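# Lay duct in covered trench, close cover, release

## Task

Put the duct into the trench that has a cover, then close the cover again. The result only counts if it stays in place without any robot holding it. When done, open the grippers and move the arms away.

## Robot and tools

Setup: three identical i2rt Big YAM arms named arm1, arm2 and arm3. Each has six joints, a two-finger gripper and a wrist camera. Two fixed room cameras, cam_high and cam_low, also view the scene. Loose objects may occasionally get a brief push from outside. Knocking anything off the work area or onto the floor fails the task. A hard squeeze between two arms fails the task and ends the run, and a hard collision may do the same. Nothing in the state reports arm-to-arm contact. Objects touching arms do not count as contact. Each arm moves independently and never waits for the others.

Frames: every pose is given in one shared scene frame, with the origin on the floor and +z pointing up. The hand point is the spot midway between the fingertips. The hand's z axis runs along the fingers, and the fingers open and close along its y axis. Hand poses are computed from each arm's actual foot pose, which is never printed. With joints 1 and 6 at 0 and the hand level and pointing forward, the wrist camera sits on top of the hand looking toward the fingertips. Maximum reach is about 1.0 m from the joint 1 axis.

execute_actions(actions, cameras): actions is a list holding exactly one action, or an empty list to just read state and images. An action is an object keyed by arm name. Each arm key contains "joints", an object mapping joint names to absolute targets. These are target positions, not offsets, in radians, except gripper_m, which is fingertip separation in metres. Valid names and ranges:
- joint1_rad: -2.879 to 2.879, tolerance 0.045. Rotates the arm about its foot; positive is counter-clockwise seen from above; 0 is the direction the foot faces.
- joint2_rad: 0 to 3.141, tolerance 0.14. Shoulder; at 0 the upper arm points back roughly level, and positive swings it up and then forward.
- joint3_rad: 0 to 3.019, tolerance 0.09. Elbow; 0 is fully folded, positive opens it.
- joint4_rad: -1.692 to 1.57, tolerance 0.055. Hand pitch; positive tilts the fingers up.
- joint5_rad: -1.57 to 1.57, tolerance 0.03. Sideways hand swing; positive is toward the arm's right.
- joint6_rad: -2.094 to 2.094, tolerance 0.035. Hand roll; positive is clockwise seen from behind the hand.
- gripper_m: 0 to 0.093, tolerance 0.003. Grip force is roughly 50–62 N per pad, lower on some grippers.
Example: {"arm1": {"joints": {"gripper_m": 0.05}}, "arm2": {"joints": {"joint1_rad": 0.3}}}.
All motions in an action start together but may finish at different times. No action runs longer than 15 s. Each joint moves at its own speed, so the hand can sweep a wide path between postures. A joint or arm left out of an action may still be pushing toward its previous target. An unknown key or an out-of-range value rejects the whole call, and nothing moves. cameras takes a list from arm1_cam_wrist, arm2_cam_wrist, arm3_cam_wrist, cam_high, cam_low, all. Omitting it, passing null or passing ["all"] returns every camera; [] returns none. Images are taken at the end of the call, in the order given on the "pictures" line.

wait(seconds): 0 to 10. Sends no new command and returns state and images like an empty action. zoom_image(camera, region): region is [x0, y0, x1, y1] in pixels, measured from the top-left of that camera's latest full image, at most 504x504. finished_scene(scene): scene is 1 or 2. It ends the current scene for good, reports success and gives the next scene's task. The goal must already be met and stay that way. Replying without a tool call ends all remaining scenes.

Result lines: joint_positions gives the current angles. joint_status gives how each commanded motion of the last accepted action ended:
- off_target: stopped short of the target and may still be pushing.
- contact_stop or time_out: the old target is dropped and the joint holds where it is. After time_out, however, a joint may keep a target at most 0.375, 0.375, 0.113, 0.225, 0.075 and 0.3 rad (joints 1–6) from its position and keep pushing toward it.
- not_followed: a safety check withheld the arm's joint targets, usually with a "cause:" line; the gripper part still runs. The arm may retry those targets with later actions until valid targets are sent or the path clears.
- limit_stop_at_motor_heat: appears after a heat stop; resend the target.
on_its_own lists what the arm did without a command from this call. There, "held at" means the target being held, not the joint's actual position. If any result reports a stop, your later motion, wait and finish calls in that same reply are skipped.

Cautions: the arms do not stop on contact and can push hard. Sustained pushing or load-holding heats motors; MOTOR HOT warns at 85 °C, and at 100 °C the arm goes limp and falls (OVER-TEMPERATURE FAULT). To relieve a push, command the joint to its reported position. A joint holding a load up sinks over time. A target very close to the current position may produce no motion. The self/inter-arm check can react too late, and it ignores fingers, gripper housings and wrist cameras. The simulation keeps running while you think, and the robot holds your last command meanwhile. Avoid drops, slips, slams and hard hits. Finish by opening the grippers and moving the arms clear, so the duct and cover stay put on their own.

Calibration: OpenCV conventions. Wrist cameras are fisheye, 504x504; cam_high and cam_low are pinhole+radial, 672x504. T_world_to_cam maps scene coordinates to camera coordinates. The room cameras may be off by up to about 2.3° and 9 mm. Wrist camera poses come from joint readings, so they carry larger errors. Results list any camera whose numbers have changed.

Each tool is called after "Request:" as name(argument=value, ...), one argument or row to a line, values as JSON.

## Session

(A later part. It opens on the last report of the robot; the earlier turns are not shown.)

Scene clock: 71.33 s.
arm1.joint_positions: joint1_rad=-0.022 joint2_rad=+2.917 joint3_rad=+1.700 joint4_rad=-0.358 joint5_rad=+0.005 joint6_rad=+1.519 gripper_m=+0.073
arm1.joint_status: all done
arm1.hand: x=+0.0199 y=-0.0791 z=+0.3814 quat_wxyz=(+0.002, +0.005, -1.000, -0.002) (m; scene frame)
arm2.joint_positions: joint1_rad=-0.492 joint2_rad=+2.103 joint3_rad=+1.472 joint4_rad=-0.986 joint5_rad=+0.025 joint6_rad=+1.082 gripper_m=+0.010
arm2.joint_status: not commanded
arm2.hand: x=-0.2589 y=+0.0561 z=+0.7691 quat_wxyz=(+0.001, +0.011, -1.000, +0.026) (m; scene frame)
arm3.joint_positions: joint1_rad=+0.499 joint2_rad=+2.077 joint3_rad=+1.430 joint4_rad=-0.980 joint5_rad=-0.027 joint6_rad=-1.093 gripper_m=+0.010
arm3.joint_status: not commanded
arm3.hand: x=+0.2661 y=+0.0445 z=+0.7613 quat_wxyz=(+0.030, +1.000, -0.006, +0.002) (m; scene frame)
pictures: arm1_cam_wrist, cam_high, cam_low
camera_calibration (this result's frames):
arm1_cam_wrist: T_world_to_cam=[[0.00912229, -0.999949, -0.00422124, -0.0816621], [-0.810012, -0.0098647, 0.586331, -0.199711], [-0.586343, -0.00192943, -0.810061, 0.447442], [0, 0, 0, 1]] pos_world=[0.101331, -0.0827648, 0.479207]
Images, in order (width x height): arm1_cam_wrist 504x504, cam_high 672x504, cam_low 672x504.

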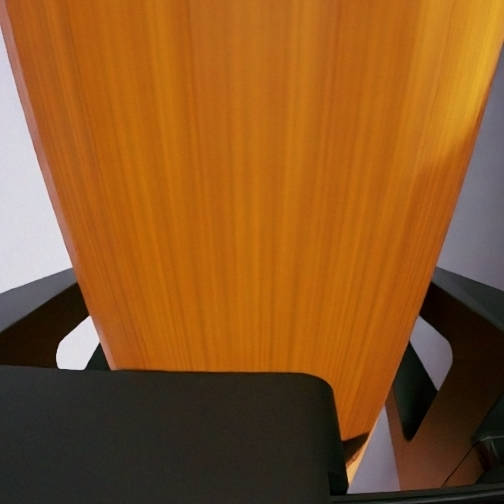

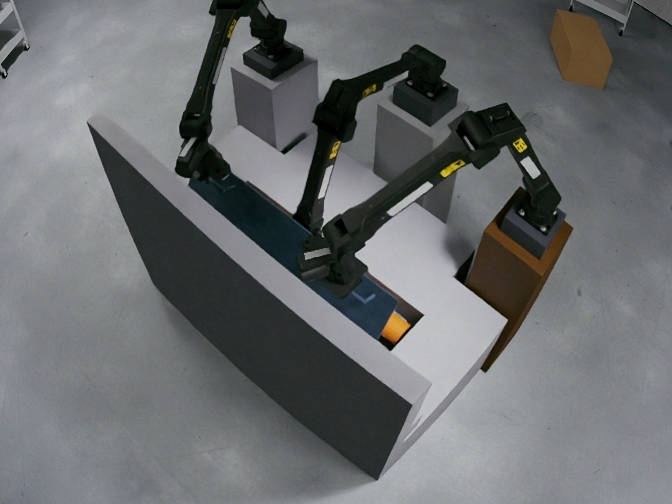

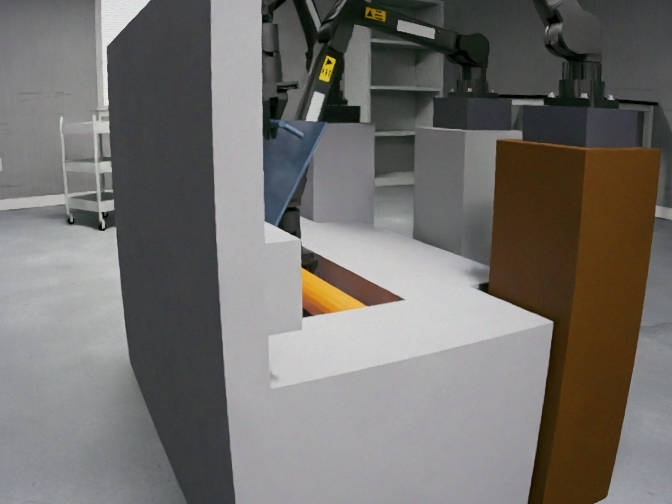

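Request:
execute_actions(
  actions=[
    {"arm1":{"joints":{"joint2_rad":2.945,"joint3_rad":1.765}}},
  ],
  cameras=[],
)

Request:
execute_actions(
  actions=[
    {"arm1":{"joints":{"gripper_m":0.088}}},
  ],
  cameras=["cam_low","arm1_cam_wrist"],
)

Request:
execute_actions(
  actions=[
    {"arm1":{"joints":{"joint2_rad":2.80,"joint3_rad":1.62,"joint4_rad":-0.37}}},
  ],
  cameras=[],
)

Request:
execute_actions(
  actions=[
    {"arm1":{"joints":{"joint2_rad":2.64,"joint3_rad":1.46,"joint4_rad":-0.39}}},
  ],
  cameras=["cam_low","arm1_cam_wrist"],
)

Scene clock: 73.90 s.
arm1.joint_positions: joint1_rad=-0.022 joint2_rad=+2.954 joint3_rad=+1.741 joint4_rad=-0.358 joint5_rad=+0.005 joint6_rad=+1.519 gripper_m=+0.073
arm1.joint_status: all done
arm1.hand: x=+0.0199 y=-0.0765 z=+0.3677 quat_wxyz=(+0.002, +0.005, -1.000, -0.004) (m; scene frame)
arm2.joint_positions: joint1_rad=-0.492 joint2_rad=+2.103 joint3_rad=+1.472 joint4_rad=-0.986 joint5_rad=+0.025 joint6_rad=+1.082 gripper_m=+0.010
arm2.joint_status: not commanded
arm2.hand: x=-0.2589 y=+0.0561 z=+0.7691 quat_wxyz=(+0.001, +0.011, -1.000, +0.026) (m; scene frame)
arm3.joint_positions: joint1_rad=+0.499 joint2_rad=+2.077 joint3_rad=+1.430 joint4_rad=-0.980 joint5_rad=-0.027 joint6_rad=-1.093 gripper_m=+0.010
arm3.joint_status: not commanded
arm3.hand: x=+0.2661 y=+0.0445 z=+0.7613 quat_wxyz=(+0.030, +1.000, -0.006, +0.002) (m; scene frame)
pictures: none
No camera images: the call's "cameras" was empty. Leave "cameras" out to get every camera's image.

Scene clock: 74.53 s.
arm1.joint_positions: joint1_rad=-0.022 joint2_rad=+2.954 joint3_rad=+1.749 joint4_rad=-0.358 joint5_rad=+0.004 joint6_rad=+1.518 gripper_m=+0.088
arm1.joint_status: all done
arm1.hand: x=+0.0199 y=-0.0717 z=+0.3688 quat_wxyz=(+0.003, +0.005, -1.000, -0.008) (m; scene frame)
arm2.joint_positions: joint1_rad=-0.492 joint2_rad=+2.103 joint3_rad=+1.472 joint4_rad=-0.986 joint5_rad=+0.025 joint6_rad=+1.082 gripper_m=+0.010
arm2.joint_status: not commanded
arm2.hand: x=-0.2589 y=+0.0561 z=+0.7691 quat_wxyz=(+0.001, +0.011, -1.000, +0.026) (m; scene frame)
arm3.joint_positions: joint1_rad=+0.499 joint2_rad=+2.077 joint3_rad=+1.430 joint4_rad=-0.980 joint5_rad=-0.027 joint6_rad=-1.093 gripper_m=+0.010
arm3.joint_status: not commanded
arm3.hand: x=+0.2661 y=+0.0445 z=+0.7613 quat_wxyz=(+0.030, +1.000, -0.006, +0.002) (m; scene frame)
pictures: arm1_cam_wrist, cam_low
camera_calibration (this result's frames):
arm1_cam_wrist: T_world_to_cam=[[0.00939811, -0.999832, -0.0157102, -0.0700547], [-0.809625, -0.0168291, 0.586706, -0.192882], [-0.586872, 0.00720548, -0.809648, 0.437739], [0, 0, 0, 1]] pos_world=[0.101393, -0.0764431, 0.466478]
Images, in order (width x height): arm1_cam_wrist 504x504, cam_low 672x504.

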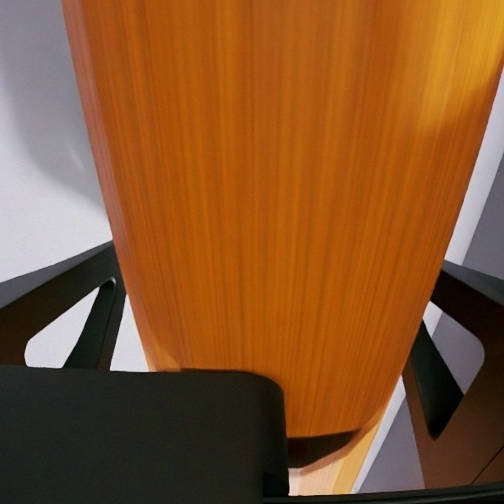

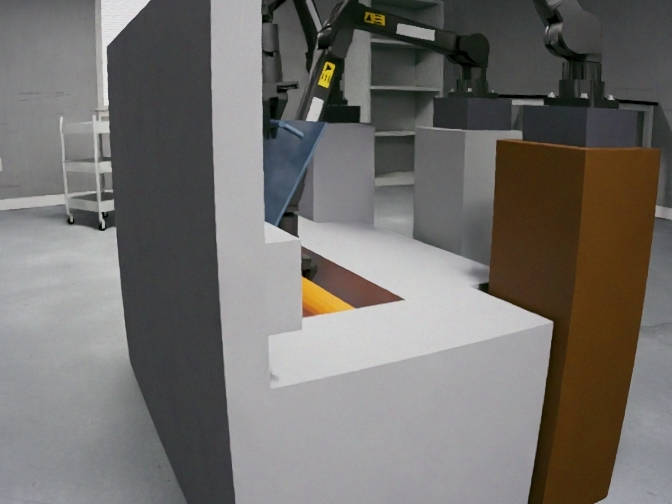

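Scene clock: 75.57 s.
arm1.joint_positions: joint1_rad=-0.022 joint2_rad=+2.790 joint3_rad=+1.621 joint4_rad=-0.364 joint5_rad=+0.003 joint6_rad=+1.518 gripper_m=+0.088
arm1.joint_status: all done
arm1.hand: x=+0.0211 y=-0.0576 z=+0.4369 quat_wxyz=(+0.002, +0.005, -1.000, -0.023) (m; scene frame)
arm2.joint_positions: joint1_rad=-0.492 joint2_rad=+2.103 joint3_rad=+1.472 joint4_rad=-0.986 joint5_rad=+0.025 joint6_rad=+1.082 gripper_m=+0.010
arm2.joint_status: not commanded
arm2.hand: x=-0.2589 y=+0.0561 z=+0.7691 quat_wxyz=(+0.001, +0.011, -1.000, +0.026) (m; scene frame)
arm3.joint_positions: joint1_rad=+0.499 joint2_rad=+2.077 joint3_rad=+1.430 joint4_rad=-0.980 joint5_rad=-0.027 joint6_rad=-1.093 gripper_m=+0.010
arm3.joint_status: not commanded
arm3.hand: x=+0.2661 y=+0.0445 z=+0.7613 quat_wxyz=(+0.030, +1.000, -0.006, +0.002) (m; scene frame)
pictures: none
No camera images: the call's "cameras" was empty. Leave "cameras" out to get every camera's image.

Scene clock: 76.60 s.
arm1.joint_positions: joint1_rad=-0.022 joint2_rad=+2.636 joint3_rad=+1.459 joint4_rad=-0.386 joint5_rad=+0.003 joint6_rad=+1.518 gripper_m=+0.088
arm1.joint_status: all done
arm1.hand: x=+0.0206 y=-0.0834 z=+0.4925 quat_wxyz=(+0.003, +0.005, -1.000, -0.008) (m; scene frame)
arm2.joint_positions: joint1_rad=-0.492 joint2_rad=+2.103 joint3_rad=+1.472 joint4_rad=-0.986 joint5_rad=+0.025 joint6_rad=+1.082 gripper_m=+0.010
arm2.joint_status: not commanded
arm2.hand: x=-0.2589 y=+0.0561 z=+0.7691 quat_wxyz=(+0.001, +0.011, -1.000, +0.026) (m; scene frame)
arm3.joint_positions: joint1_rad=+0.499 joint2_rad=+2.077 joint3_rad=+1.430 joint4_rad=-0.980 joint5_rad=-0.027 joint6_rad=-1.093 gripper_m=+0.010
arm3.joint_status: not commanded
arm3.hand: x=+0.2661 y=+0.0445 z=+0.7613 quat_wxyz=(+0.030, +1.000, -0.006, +0.002) (m; scene frame)
pictures: arm1_cam_wrist, cam_low
camera_calibration (this result's frames):
arm1_cam_wrist: T_world_to_cam=[[0.0094016, -0.999838, -0.0153492, -0.0799655], [-0.809392, -0.0166228, 0.587034, -0.2653], [-0.587194, 0.00690446, -0.809417, 0.538233], [0, 0, 0, 1]] pos_world=[0.102067, -0.0880788, 0.590168]
Images, in order (width x height): arm1_cam_wrist 504x504, cam_low 672x504.

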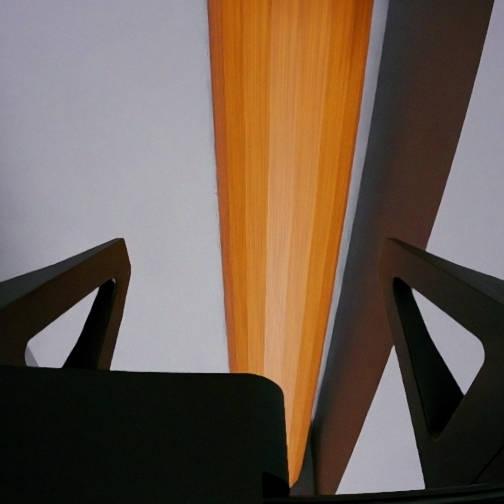

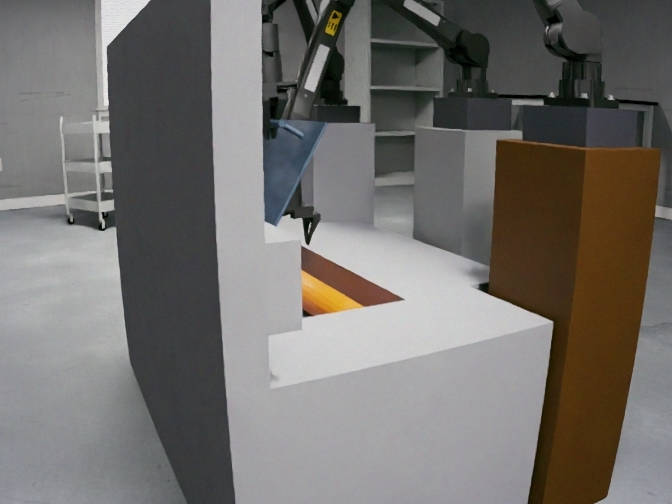

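Request:
execute_actions(
  actions=[
    {"arm1":{"joints":{"joint2_rad":2.44,"joint3_rad":1.12,"joint4_rad":-0.3}}},
  ],
  cameras=[],
)

Request:
execute_actions(
  actions=[
    {"arm1":{"joints":{"joint2_rad":2.2,"joint3_rad":0.75,"joint4_rad":-0.2}},"arm2":{"joints":{"joint1_rad":-0.535,"joint2_rad":2.0,"joint3_rad":1.33,"joint4_rad":-0.82,"joint6_rad":1.04}},"arm3":{"joints":{"joint1_rad":0.54,"joint2_rad":1.98,"joint3_rad":1.29,"joint4_rad":-0.82,"joint6_rad":-1.05}}},
  ],
  cameras=[],
)

Request:
execute_actions(
  actions=[
    {"arm2":{"joints":{"joint1_rad":-0.59,"joint2_rad":2.02,"joint3_rad":1.17,"joint4_rad":-0.68,"joint6_rad":0.98}},"arm3":{"joints":{"joint1_rad":0.595,"joint2_rad":1.995,"joint3_rad":1.125,"joint4_rad":-0.675,"joint6_rad":-0.99}}},
  ],
  cameras=[],
)

Request:
execute_actions(
  actions=[
    {"arm2":{"joints":{"joint1_rad":-0.655,"joint2_rad":2.08,"joint3_rad":1.035,"joint4_rad":-0.47,"joint6_rad":0.92}},"arm3":{"joints":{"joint1_rad":0.66,"joint2_rad":2.055,"joint3_rad":0.985,"joint4_rad":-0.46,"joint6_rad":-0.925}}},
  ],
  cameras=["cam_low","cam_high"],
)

Scene clock: 79.67 s.
arm1.joint_positions: joint1_rad=-0.022 joint2_rad=+2.423 joint3_rad=+1.117 joint4_rad=-0.309 joint5_rad=+0.003 joint6_rad=+1.518 gripper_m=+0.088
arm1.joint_status: all done
arm1.hand: x=+0.0171 y=-0.1777 z=+0.5502 quat_wxyz=(+0.004, +0.005, -1.000, +0.018) (m; scene frame)
arm2.joint_positions: joint1_rad=-0.492 joint2_rad=+2.103 joint3_rad=+1.472 joint4_rad=-0.986 joint5_rad=+0.025 joint6_rad=+1.082 gripper_m=+0.010
arm2.joint_status: not commanded
arm2.hand: x=-0.2589 y=+0.0561 z=+0.7691 quat_wxyz=(+0.001, +0.011, -1.000, +0.026) (m; scene frame)
arm3.joint_positions: joint1_rad=+0.499 joint2_rad=+2.077 joint3_rad=+1.430 joint4_rad=-0.980 joint5_rad=-0.027 joint6_rad=-1.093 gripper_m=+0.010
arm3.joint_status: not commanded
arm3.hand: x=+0.2661 y=+0.0445 z=+0.7613 quat_wxyz=(+0.030, +1.000, -0.006, +0.002) (m; scene frame)
pictures: none
No camera images: the call's "cameras" was empty. Leave "cameras" out to get every camera's image.

Scene clock: 80.80 s.
arm1.joint_positions: joint1_rad=-0.022 joint2_rad=+2.187 joint3_rad=+0.746 joint4_rad=-0.209 joint5_rad=+0.003 joint6_rad=+1.518 gripper_m=+0.088
arm1.joint_status: all done
arm1.hand: x=+0.0128 y=-0.2927 z=+0.6116 quat_wxyz=(+0.005, +0.005, -0.999, +0.036) (m; scene frame)
arm2.joint_positions: joint1_rad=-0.543 joint2_rad=+2.062 joint3_rad=+1.300 joint4_rad=-0.858 joint5_rad=+0.013 joint6_rad=+1.033 gripper_m=+0.010
arm2.joint_status: all done
arm2.hand: x=-0.2576 y=+0.0040 z=+0.7407 quat_wxyz=(+0.008, +0.009, -1.000, +0.024) (m; scene frame)
arm3.joint_positions: joint1_rad=+0.551 joint2_rad=+2.031 joint3_rad=+1.253 joint4_rad=-0.848 joint5_rad=-0.011 joint6_rad=-1.044 gripper_m=+0.010
arm3.joint_status: all done
arm3.hand: x=+0.2661 y=-0.0081 z=+0.7341 quat_wxyz=(+0.025, +1.000, -0.004, +0.010) (m; scene frame)
pictures: none
No camera images: the call's "cameras" was empty. Leave "cameras" out to get every camera's image.

Scene clock: 81.73 s.
arm1.joint_positions: joint1_rad=-0.022 joint2_rad=+2.187 joint3_rad=+0.746 joint4_rad=-0.209 joint5_rad=+0.003 joint6_rad=+1.518 gripper_m=+0.088
arm1.joint_status: not commanded
arm1.hand: x=+0.0128 y=-0.2927 z=+0.6116 quat_wxyz=(+0.005, +0.005, -0.999, +0.036) (m; scene frame)
arm2.joint_positions: joint1_rad=-0.597 joint2_rad=+2.059 joint3_rad=+1.147 joint4_rad=-0.697 joint5_rad=+0.005 joint6_rad=+0.977 gripper_m=+0.010
arm2.joint_status: all done
arm2.hand: x=-0.2568 y=-0.0443 z=+0.7030 quat_wxyz=(+0.010, +0.010, -1.000, +0.017) (m; scene frame)
arm3.joint_positions: joint1_rad=+0.605 joint2_rad=+2.022 joint3_rad=+1.095 joint4_rad=-0.685 joint5_rad=-0.003 joint6_rad=-0.989 gripper_m=+0.010
arm3.joint_status: all done
arm3.hand: x=+0.2671 y=-0.0574 z=+0.6980 quat_wxyz=(+0.017, +1.000, -0.004, +0.011) (m; scene frame)
pictures: none
No camera images: the call's "cameras" was empty. Leave "cameras" out to get every camera's image.

Scene clock: 82.67 s.
arm1.joint_positions: joint1_rad=-0.022 joint2_rad=+2.187 joint3_rad=+0.746 joint4_rad=-0.209 joint5_rad=+0.003 joint6_rad=+1.518 gripper_m=+0.088
arm1.joint_status: not commanded
arm1.hand: x=+0.0128 y=-0.2927 z=+0.6116 quat_wxyz=(+0.005, +0.005, -0.999, +0.036) (m; scene frame)
arm2.joint_positions: joint1_rad=-0.660 joint2_rad=+2.124 joint3_rad=+1.018 joint4_rad=-0.484 joint5_rad=+0.003 joint6_rad=+0.915 gripper_m=+0.010
arm2.joint_status: all done
arm2.hand: x=-0.2554 y=-0.0925 z=+0.6471 quat_wxyz=(+0.006, +0.010, -1.000, +0.008) (m; scene frame)
arm3.joint_positions: joint1_rad=+0.668 joint2_rad=+2.088 joint3_rad=+0.962 joint4_rad=-0.470 joint5_rad=+0.000 joint6_rad=-0.925 gripper_m=+0.010
arm3.joint_status: all done
arm3.hand: x=+0.2678 y=-0.1065 z=+0.6431 quat_wxyz=(+0.009, +1.000, -0.005, +0.009) (m; scene frame)
pictures: cam_high, cam_low
Images, in order (width x height): cam_high 672x504, cam_low 672x504.

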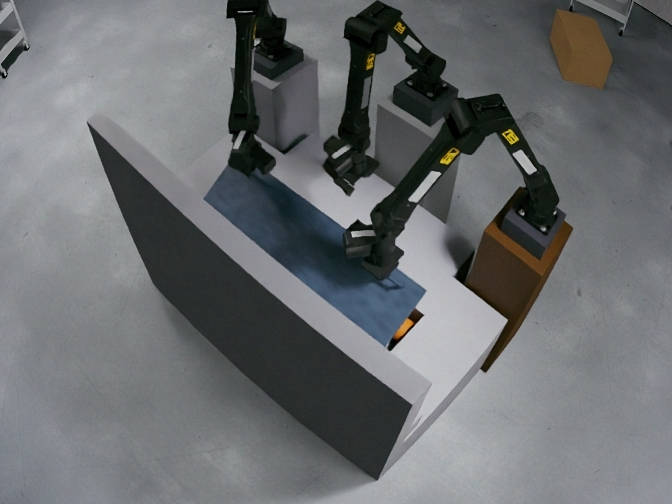

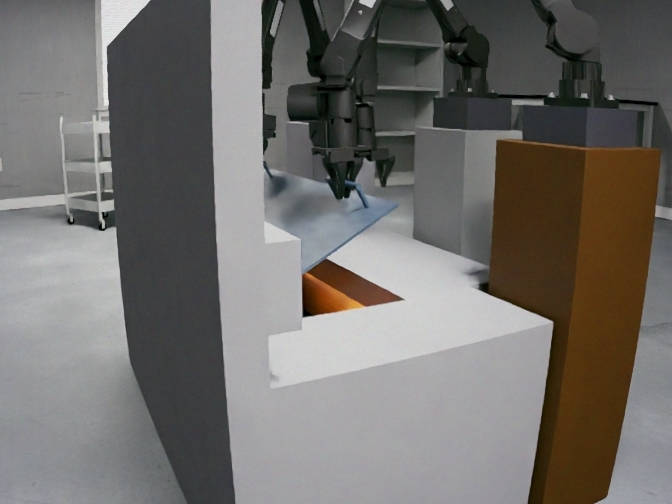

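Request:
execute_actions(
  actions=[
    {"arm2":{"joints":{"joint1_rad":-0.715,"joint2_rad":2.24,"joint3_rad":0.975,"joint4_rad":-0.26,"joint6_rad":0.865}},"arm3":{"joints":{"joint1_rad":0.72,"joint2_rad":2.22,"joint3_rad":0.915,"joint4_rad":-0.245,"joint6_rad":-0.865}}},
  ],
  cameras=[],
)

Request:
execute_actions(
  actions=[
    {"arm2":{"joints":{"joint1_rad":-0.75,"joint2_rad":2.42,"joint3_rad":1.0,"joint4_rad":-0.1,"joint6_rad":0.83}},"arm3":{"joints":{"joint1_rad":0.755,"joint2_rad":2.405,"joint3_rad":0.94,"joint4_rad":-0.08,"joint6_rad":-0.825}}},
  ],
  cameras=[],
)

Request:
execute_actions(
  actions=[
    {"arm2":{"joints":{"joint1_rad":-0.759,"joint2_rad":2.51,"joint3_rad":1.021,"joint4_rad":-0.055}},"arm3":{"joints":{"joint1_rad":0.766,"joint2_rad":2.495,"joint3_rad":0.96,"joint4_rad":-0.036,"joint6_rad":-0.815}}},
  ],
  cameras=["cam_low"],
)

Scene clock: 85.50 s.
arm1.joint_positions: joint1_rad=-0.022 joint2_rad=+2.187 joint3_rad=+0.746 joint4_rad=-0.209 joint5_rad=+0.003 joint6_rad=+1.518 gripper_m=+0.088
arm1.joint_status: not commanded
arm1.hand: x=+0.0128 y=-0.2927 z=+0.6116 quat_wxyz=(+0.005, +0.005, -0.999, +0.036) (m; scene frame)
arm2.joint_positions: joint1_rad=-0.720 joint2_rad=+2.289 joint3_rad=+0.971 joint4_rad=-0.269 joint5_rad=+0.006 joint6_rad=+0.855 gripper_m=+0.010
arm2.joint_status: all done
arm2.hand: x=-0.2543 y=-0.1335 z=+0.5728 quat_wxyz=(+0.004, +0.010, -1.000, +0.008) (m; scene frame)
arm3.joint_positions: joint1_rad=+0.728 joint2_rad=+2.259 joint3_rad=+0.909 joint4_rad=-0.246 joint5_rad=-0.002 joint6_rad=-0.865 gripper_m=+0.010
arm3.joint_status: all done
arm3.hand: x=+0.2694 y=-0.1484 z=+0.5690 quat_wxyz=(+0.009, +1.000, -0.005, +0.009) (m; scene frame)
pictures: none
No camera images: the call's "cameras" was empty. Leave "cameras" out to get every camera's image.

Scene clock: 86.47 s.
arm1.joint_positions: joint1_rad=-0.022 joint2_rad=+2.187 joint3_rad=+0.746 joint4_rad=-0.209 joint5_rad=+0.003 joint6_rad=+1.518 gripper_m=+0.088
arm1.joint_status: not commanded
arm1.hand: x=+0.0128 y=-0.2927 z=+0.6116 quat_wxyz=(+0.005, +0.005, -0.999, +0.036) (m; scene frame)
arm2.joint_positions: joint1_rad=-0.751 joint2_rad=+2.458 joint3_rad=+0.994 joint4_rad=-0.101 joint5_rad=+0.005 joint6_rad=+0.823 gripper_m=+0.010
arm2.joint_status: all done
arm2.hand: x=-0.2537 y=-0.1517 z=+0.5089 quat_wxyz=(-0.002, +0.010, -1.000, -0.001) (m; scene frame)
arm3.joint_positions: joint1_rad=+0.760 joint2_rad=+2.434 joint3_rad=+0.933 joint4_rad=-0.080 joint5_rad=+0.001 joint6_rad=-0.830 gripper_m=+0.010
arm3.joint_status: all done
arm3.hand: x=+0.2700 y=-0.1671 z=+0.5056 quat_wxyz=(+0.003, +1.000, -0.006, +0.005) (m; scene frame)
pictures: none
No camera images: the call's "cameras" was empty. Leave "cameras" out to get every camera's image.

Scene clock: 87.17 s.
arm1.joint_positions: joint1_rad=-0.022 joint2_rad=+2.187 joint3_rad=+0.746 joint4_rad=-0.209 joint5_rad=+0.003 joint6_rad=+1.518 gripper_m=+0.088
arm1.joint_status: not commanded
arm1.hand: x=+0.0128 y=-0.2927 z=+0.6116 quat_wxyz=(+0.005, +0.005, -0.999, +0.036) (m; scene frame)
arm2.joint_positions: joint1_rad=-0.757 joint2_rad=+2.524 joint3_rad=+1.019 joint4_rad=-0.056 joint5_rad=+0.006 joint6_rad=+0.819 gripper_m=+0.010
arm2.joint_status: all done
arm2.hand: x=-0.2539 y=-0.1555 z=+0.4848 quat_wxyz=(-0.004, +0.009, -1.000, -0.002) (m; scene frame)
arm3.joint_positions: joint1_rad=+0.768 joint2_rad=+2.504 joint3_rad=+0.959 joint4_rad=-0.035 joint5_rad=+0.000 joint6_rad=-0.822 gripper_m=+0.010
arm3.joint_status: all done
arm3.hand: x=+0.2704 y=-0.1719 z=+0.4810 quat_wxyz=(+0.002, +1.000, -0.007, +0.005) (m; scene frame)
pictures: cam_low
Images, in order (width x height): cam_low 672x504.

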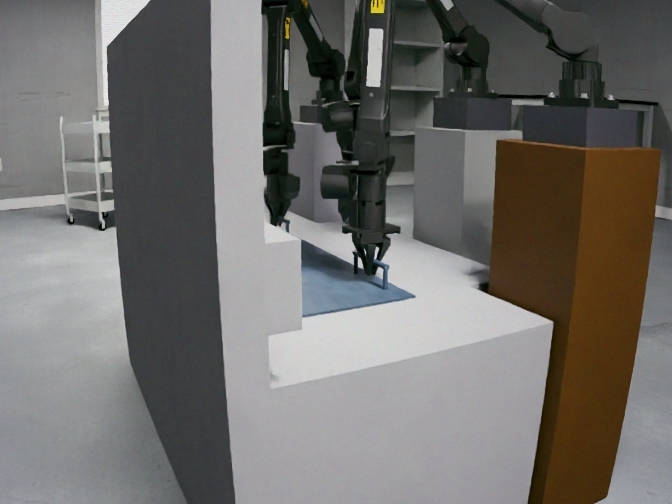

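Request:
execute_actions(
  actions=[
    {"arm2":{"joints":{"gripper_m":0.07}},"arm3":{"joints":{"gripper_m":0.07}}},
  ],
  cameras=[],
)

Request:
execute_actions(
  actions=[
    {"arm2":{"joints":{"joint2_rad":2.38,"joint3_rad":0.97,"joint4_rad":-0.14}},"arm3":{"joints":{"joint2_rad":2.35,"joint3_rad":0.91,"joint4_rad":-0.11}}},
  ],
  cameras=[],
)

Request:
execute_actions(
  actions=[
    {"arm1":{"joints":{"joint2_rad":1.5,"joint4_rad":-0.8}},"arm2":{"joints":{"joint1_rad":-0.2,"joint2_rad":1.5,"joint4_rad":-0.8}},"arm3":{"joints":{"joint1_rad":0.2,"joint2_rad":1.5,"joint4_rad":-0.8}}},
  ],
  cameras=["cam_low","cam_high"],
)

Scene clock: 89.43 s.
arm1.joint_positions: joint1_rad=-0.022 joint2_rad=+2.187 joint3_rad=+0.746 joint4_rad=-0.209 joint5_rad=+0.003 joint6_rad=+1.518 gripper_m=+0.088
arm1.joint_status: not commanded
arm1.hand: x=+0.0128 y=-0.2927 z=+0.6116 quat_wxyz=(+0.005, +0.005, -0.999, +0.036) (m; scene frame)
arm2.joint_positions: joint1_rad=-0.757 joint2_rad=+2.524 joint3_rad=+1.019 joint4_rad=-0.056 joint5_rad=+0.002 joint6_rad=+0.820 gripper_m=+0.070
arm2.joint_status: all done
arm2.hand: x=-0.2544 y=-0.1551 z=+0.4848 quat_wxyz=(-0.003, +0.009, -1.000, -0.003) (m; scene frame)
arm3.joint_positions: joint1_rad=+0.768 joint2_rad=+2.504 joint3_rad=+0.959 joint4_rad=-0.035 joint5_rad=+0.000 joint6_rad=-0.822 gripper_m=+0.070
arm3.joint_status: all done
arm3.hand: x=+0.2704 y=-0.1719 z=+0.4810 quat_wxyz=(+0.002, +1.000, -0.007, +0.005) (m; scene frame)
pictures: none
No camera images: the call's "cameras" was empty. Leave "cameras" out to get every camera's image.

Scene clock: 90.57 s.
arm1.joint_positions: joint1_rad=-0.022 joint2_rad=+2.187 joint3_rad=+0.746 joint4_rad=-0.209 joint5_rad=+0.003 joint6_rad=+1.518 gripper_m=+0.088
arm1.joint_status: not commanded
arm1.hand: x=+0.0128 y=-0.2927 z=+0.6116 quat_wxyz=(+0.005, +0.005, -0.999, +0.036) (m; scene frame)
arm2.joint_positions: joint1_rad=-0.757 joint2_rad=+2.394 joint3_rad=+0.966 joint4_rad=-0.128 joint5_rad=+0.002 joint6_rad=+0.820 gripper_m=+0.070
arm2.joint_status: all done
arm2.hand: x=-0.2498 y=-0.1502 z=+0.5318 quat_wxyz=(-0.005, +0.009, -1.000, -0.005) (m; scene frame)
arm3.joint_positions: joint1_rad=+0.768 joint2_rad=+2.353 joint3_rad=+0.910 joint4_rad=-0.107 joint5_rad=+0.000 joint6_rad=-0.822 gripper_m=+0.070
arm3.joint_status: all done
arm3.hand: x=+0.2589 y=-0.1594 z=+0.5340 quat_wxyz=(-0.009, +1.000, -0.007, -0.006) (m; scene frame)
pictures: none
No camera images: the call's "cameras" was empty. Leave "cameras" out to get every camera's image.

Scene clock: 92.07 s.
arm1.joint_positions: joint1_rad=-0.022 joint2_rad=+1.499 joint3_rad=+0.746 joint4_rad=-0.790 joint5_rad=+0.003 joint6_rad=+1.518 gripper_m=+0.088
arm1.joint_status: all done
arm1.hand: x=+0.0159 y=-0.2727 z=+0.8412 quat_wxyz=(+0.002, +0.005, -1.000, -0.018) (m; scene frame)
arm2.joint_positions: joint1_rad=-0.187 joint2_rad=+1.513 joint3_rad=+0.966 joint4_rad=-0.786 joint5_rad=-0.001 joint6_rad=+0.821 gripper_m=+0.070
arm2.joint_status: all done
arm2.hand: x=-0.4460 y=-0.0040 z=+0.8933 quat_wxyz=(-0.051, +0.287, -0.951, -0.108) (m; scene frame)
arm3.joint_positions: joint1_rad=+0.192 joint2_rad=+1.507 joint3_rad=+0.905 joint4_rad=-0.793 joint5_rad=+0.000 joint6_rad=-0.821 gripper_m=+0.070
arm3.joint_status: all done
arm3.hand: x=+0.4527 y=-0.0322 z=+0.8629 quat_wxyz=(-0.081, +0.953, -0.289, -0.038) (m; scene frame)
pictures: cam_high, cam_low
Images, in order (width x height): cam_high 672x504, cam_low 672x504.

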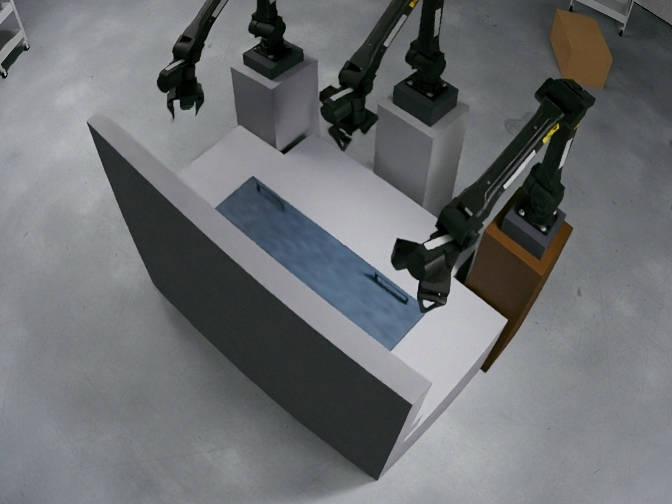

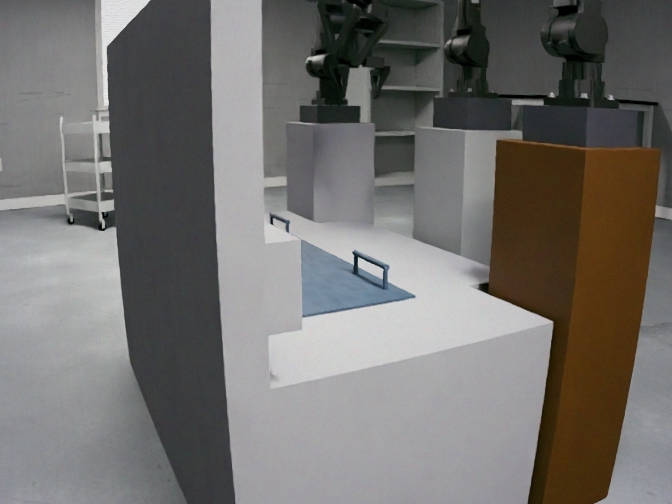

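Request:
finished_scene(
  scene=1,
)

The scene is finished: the task was done.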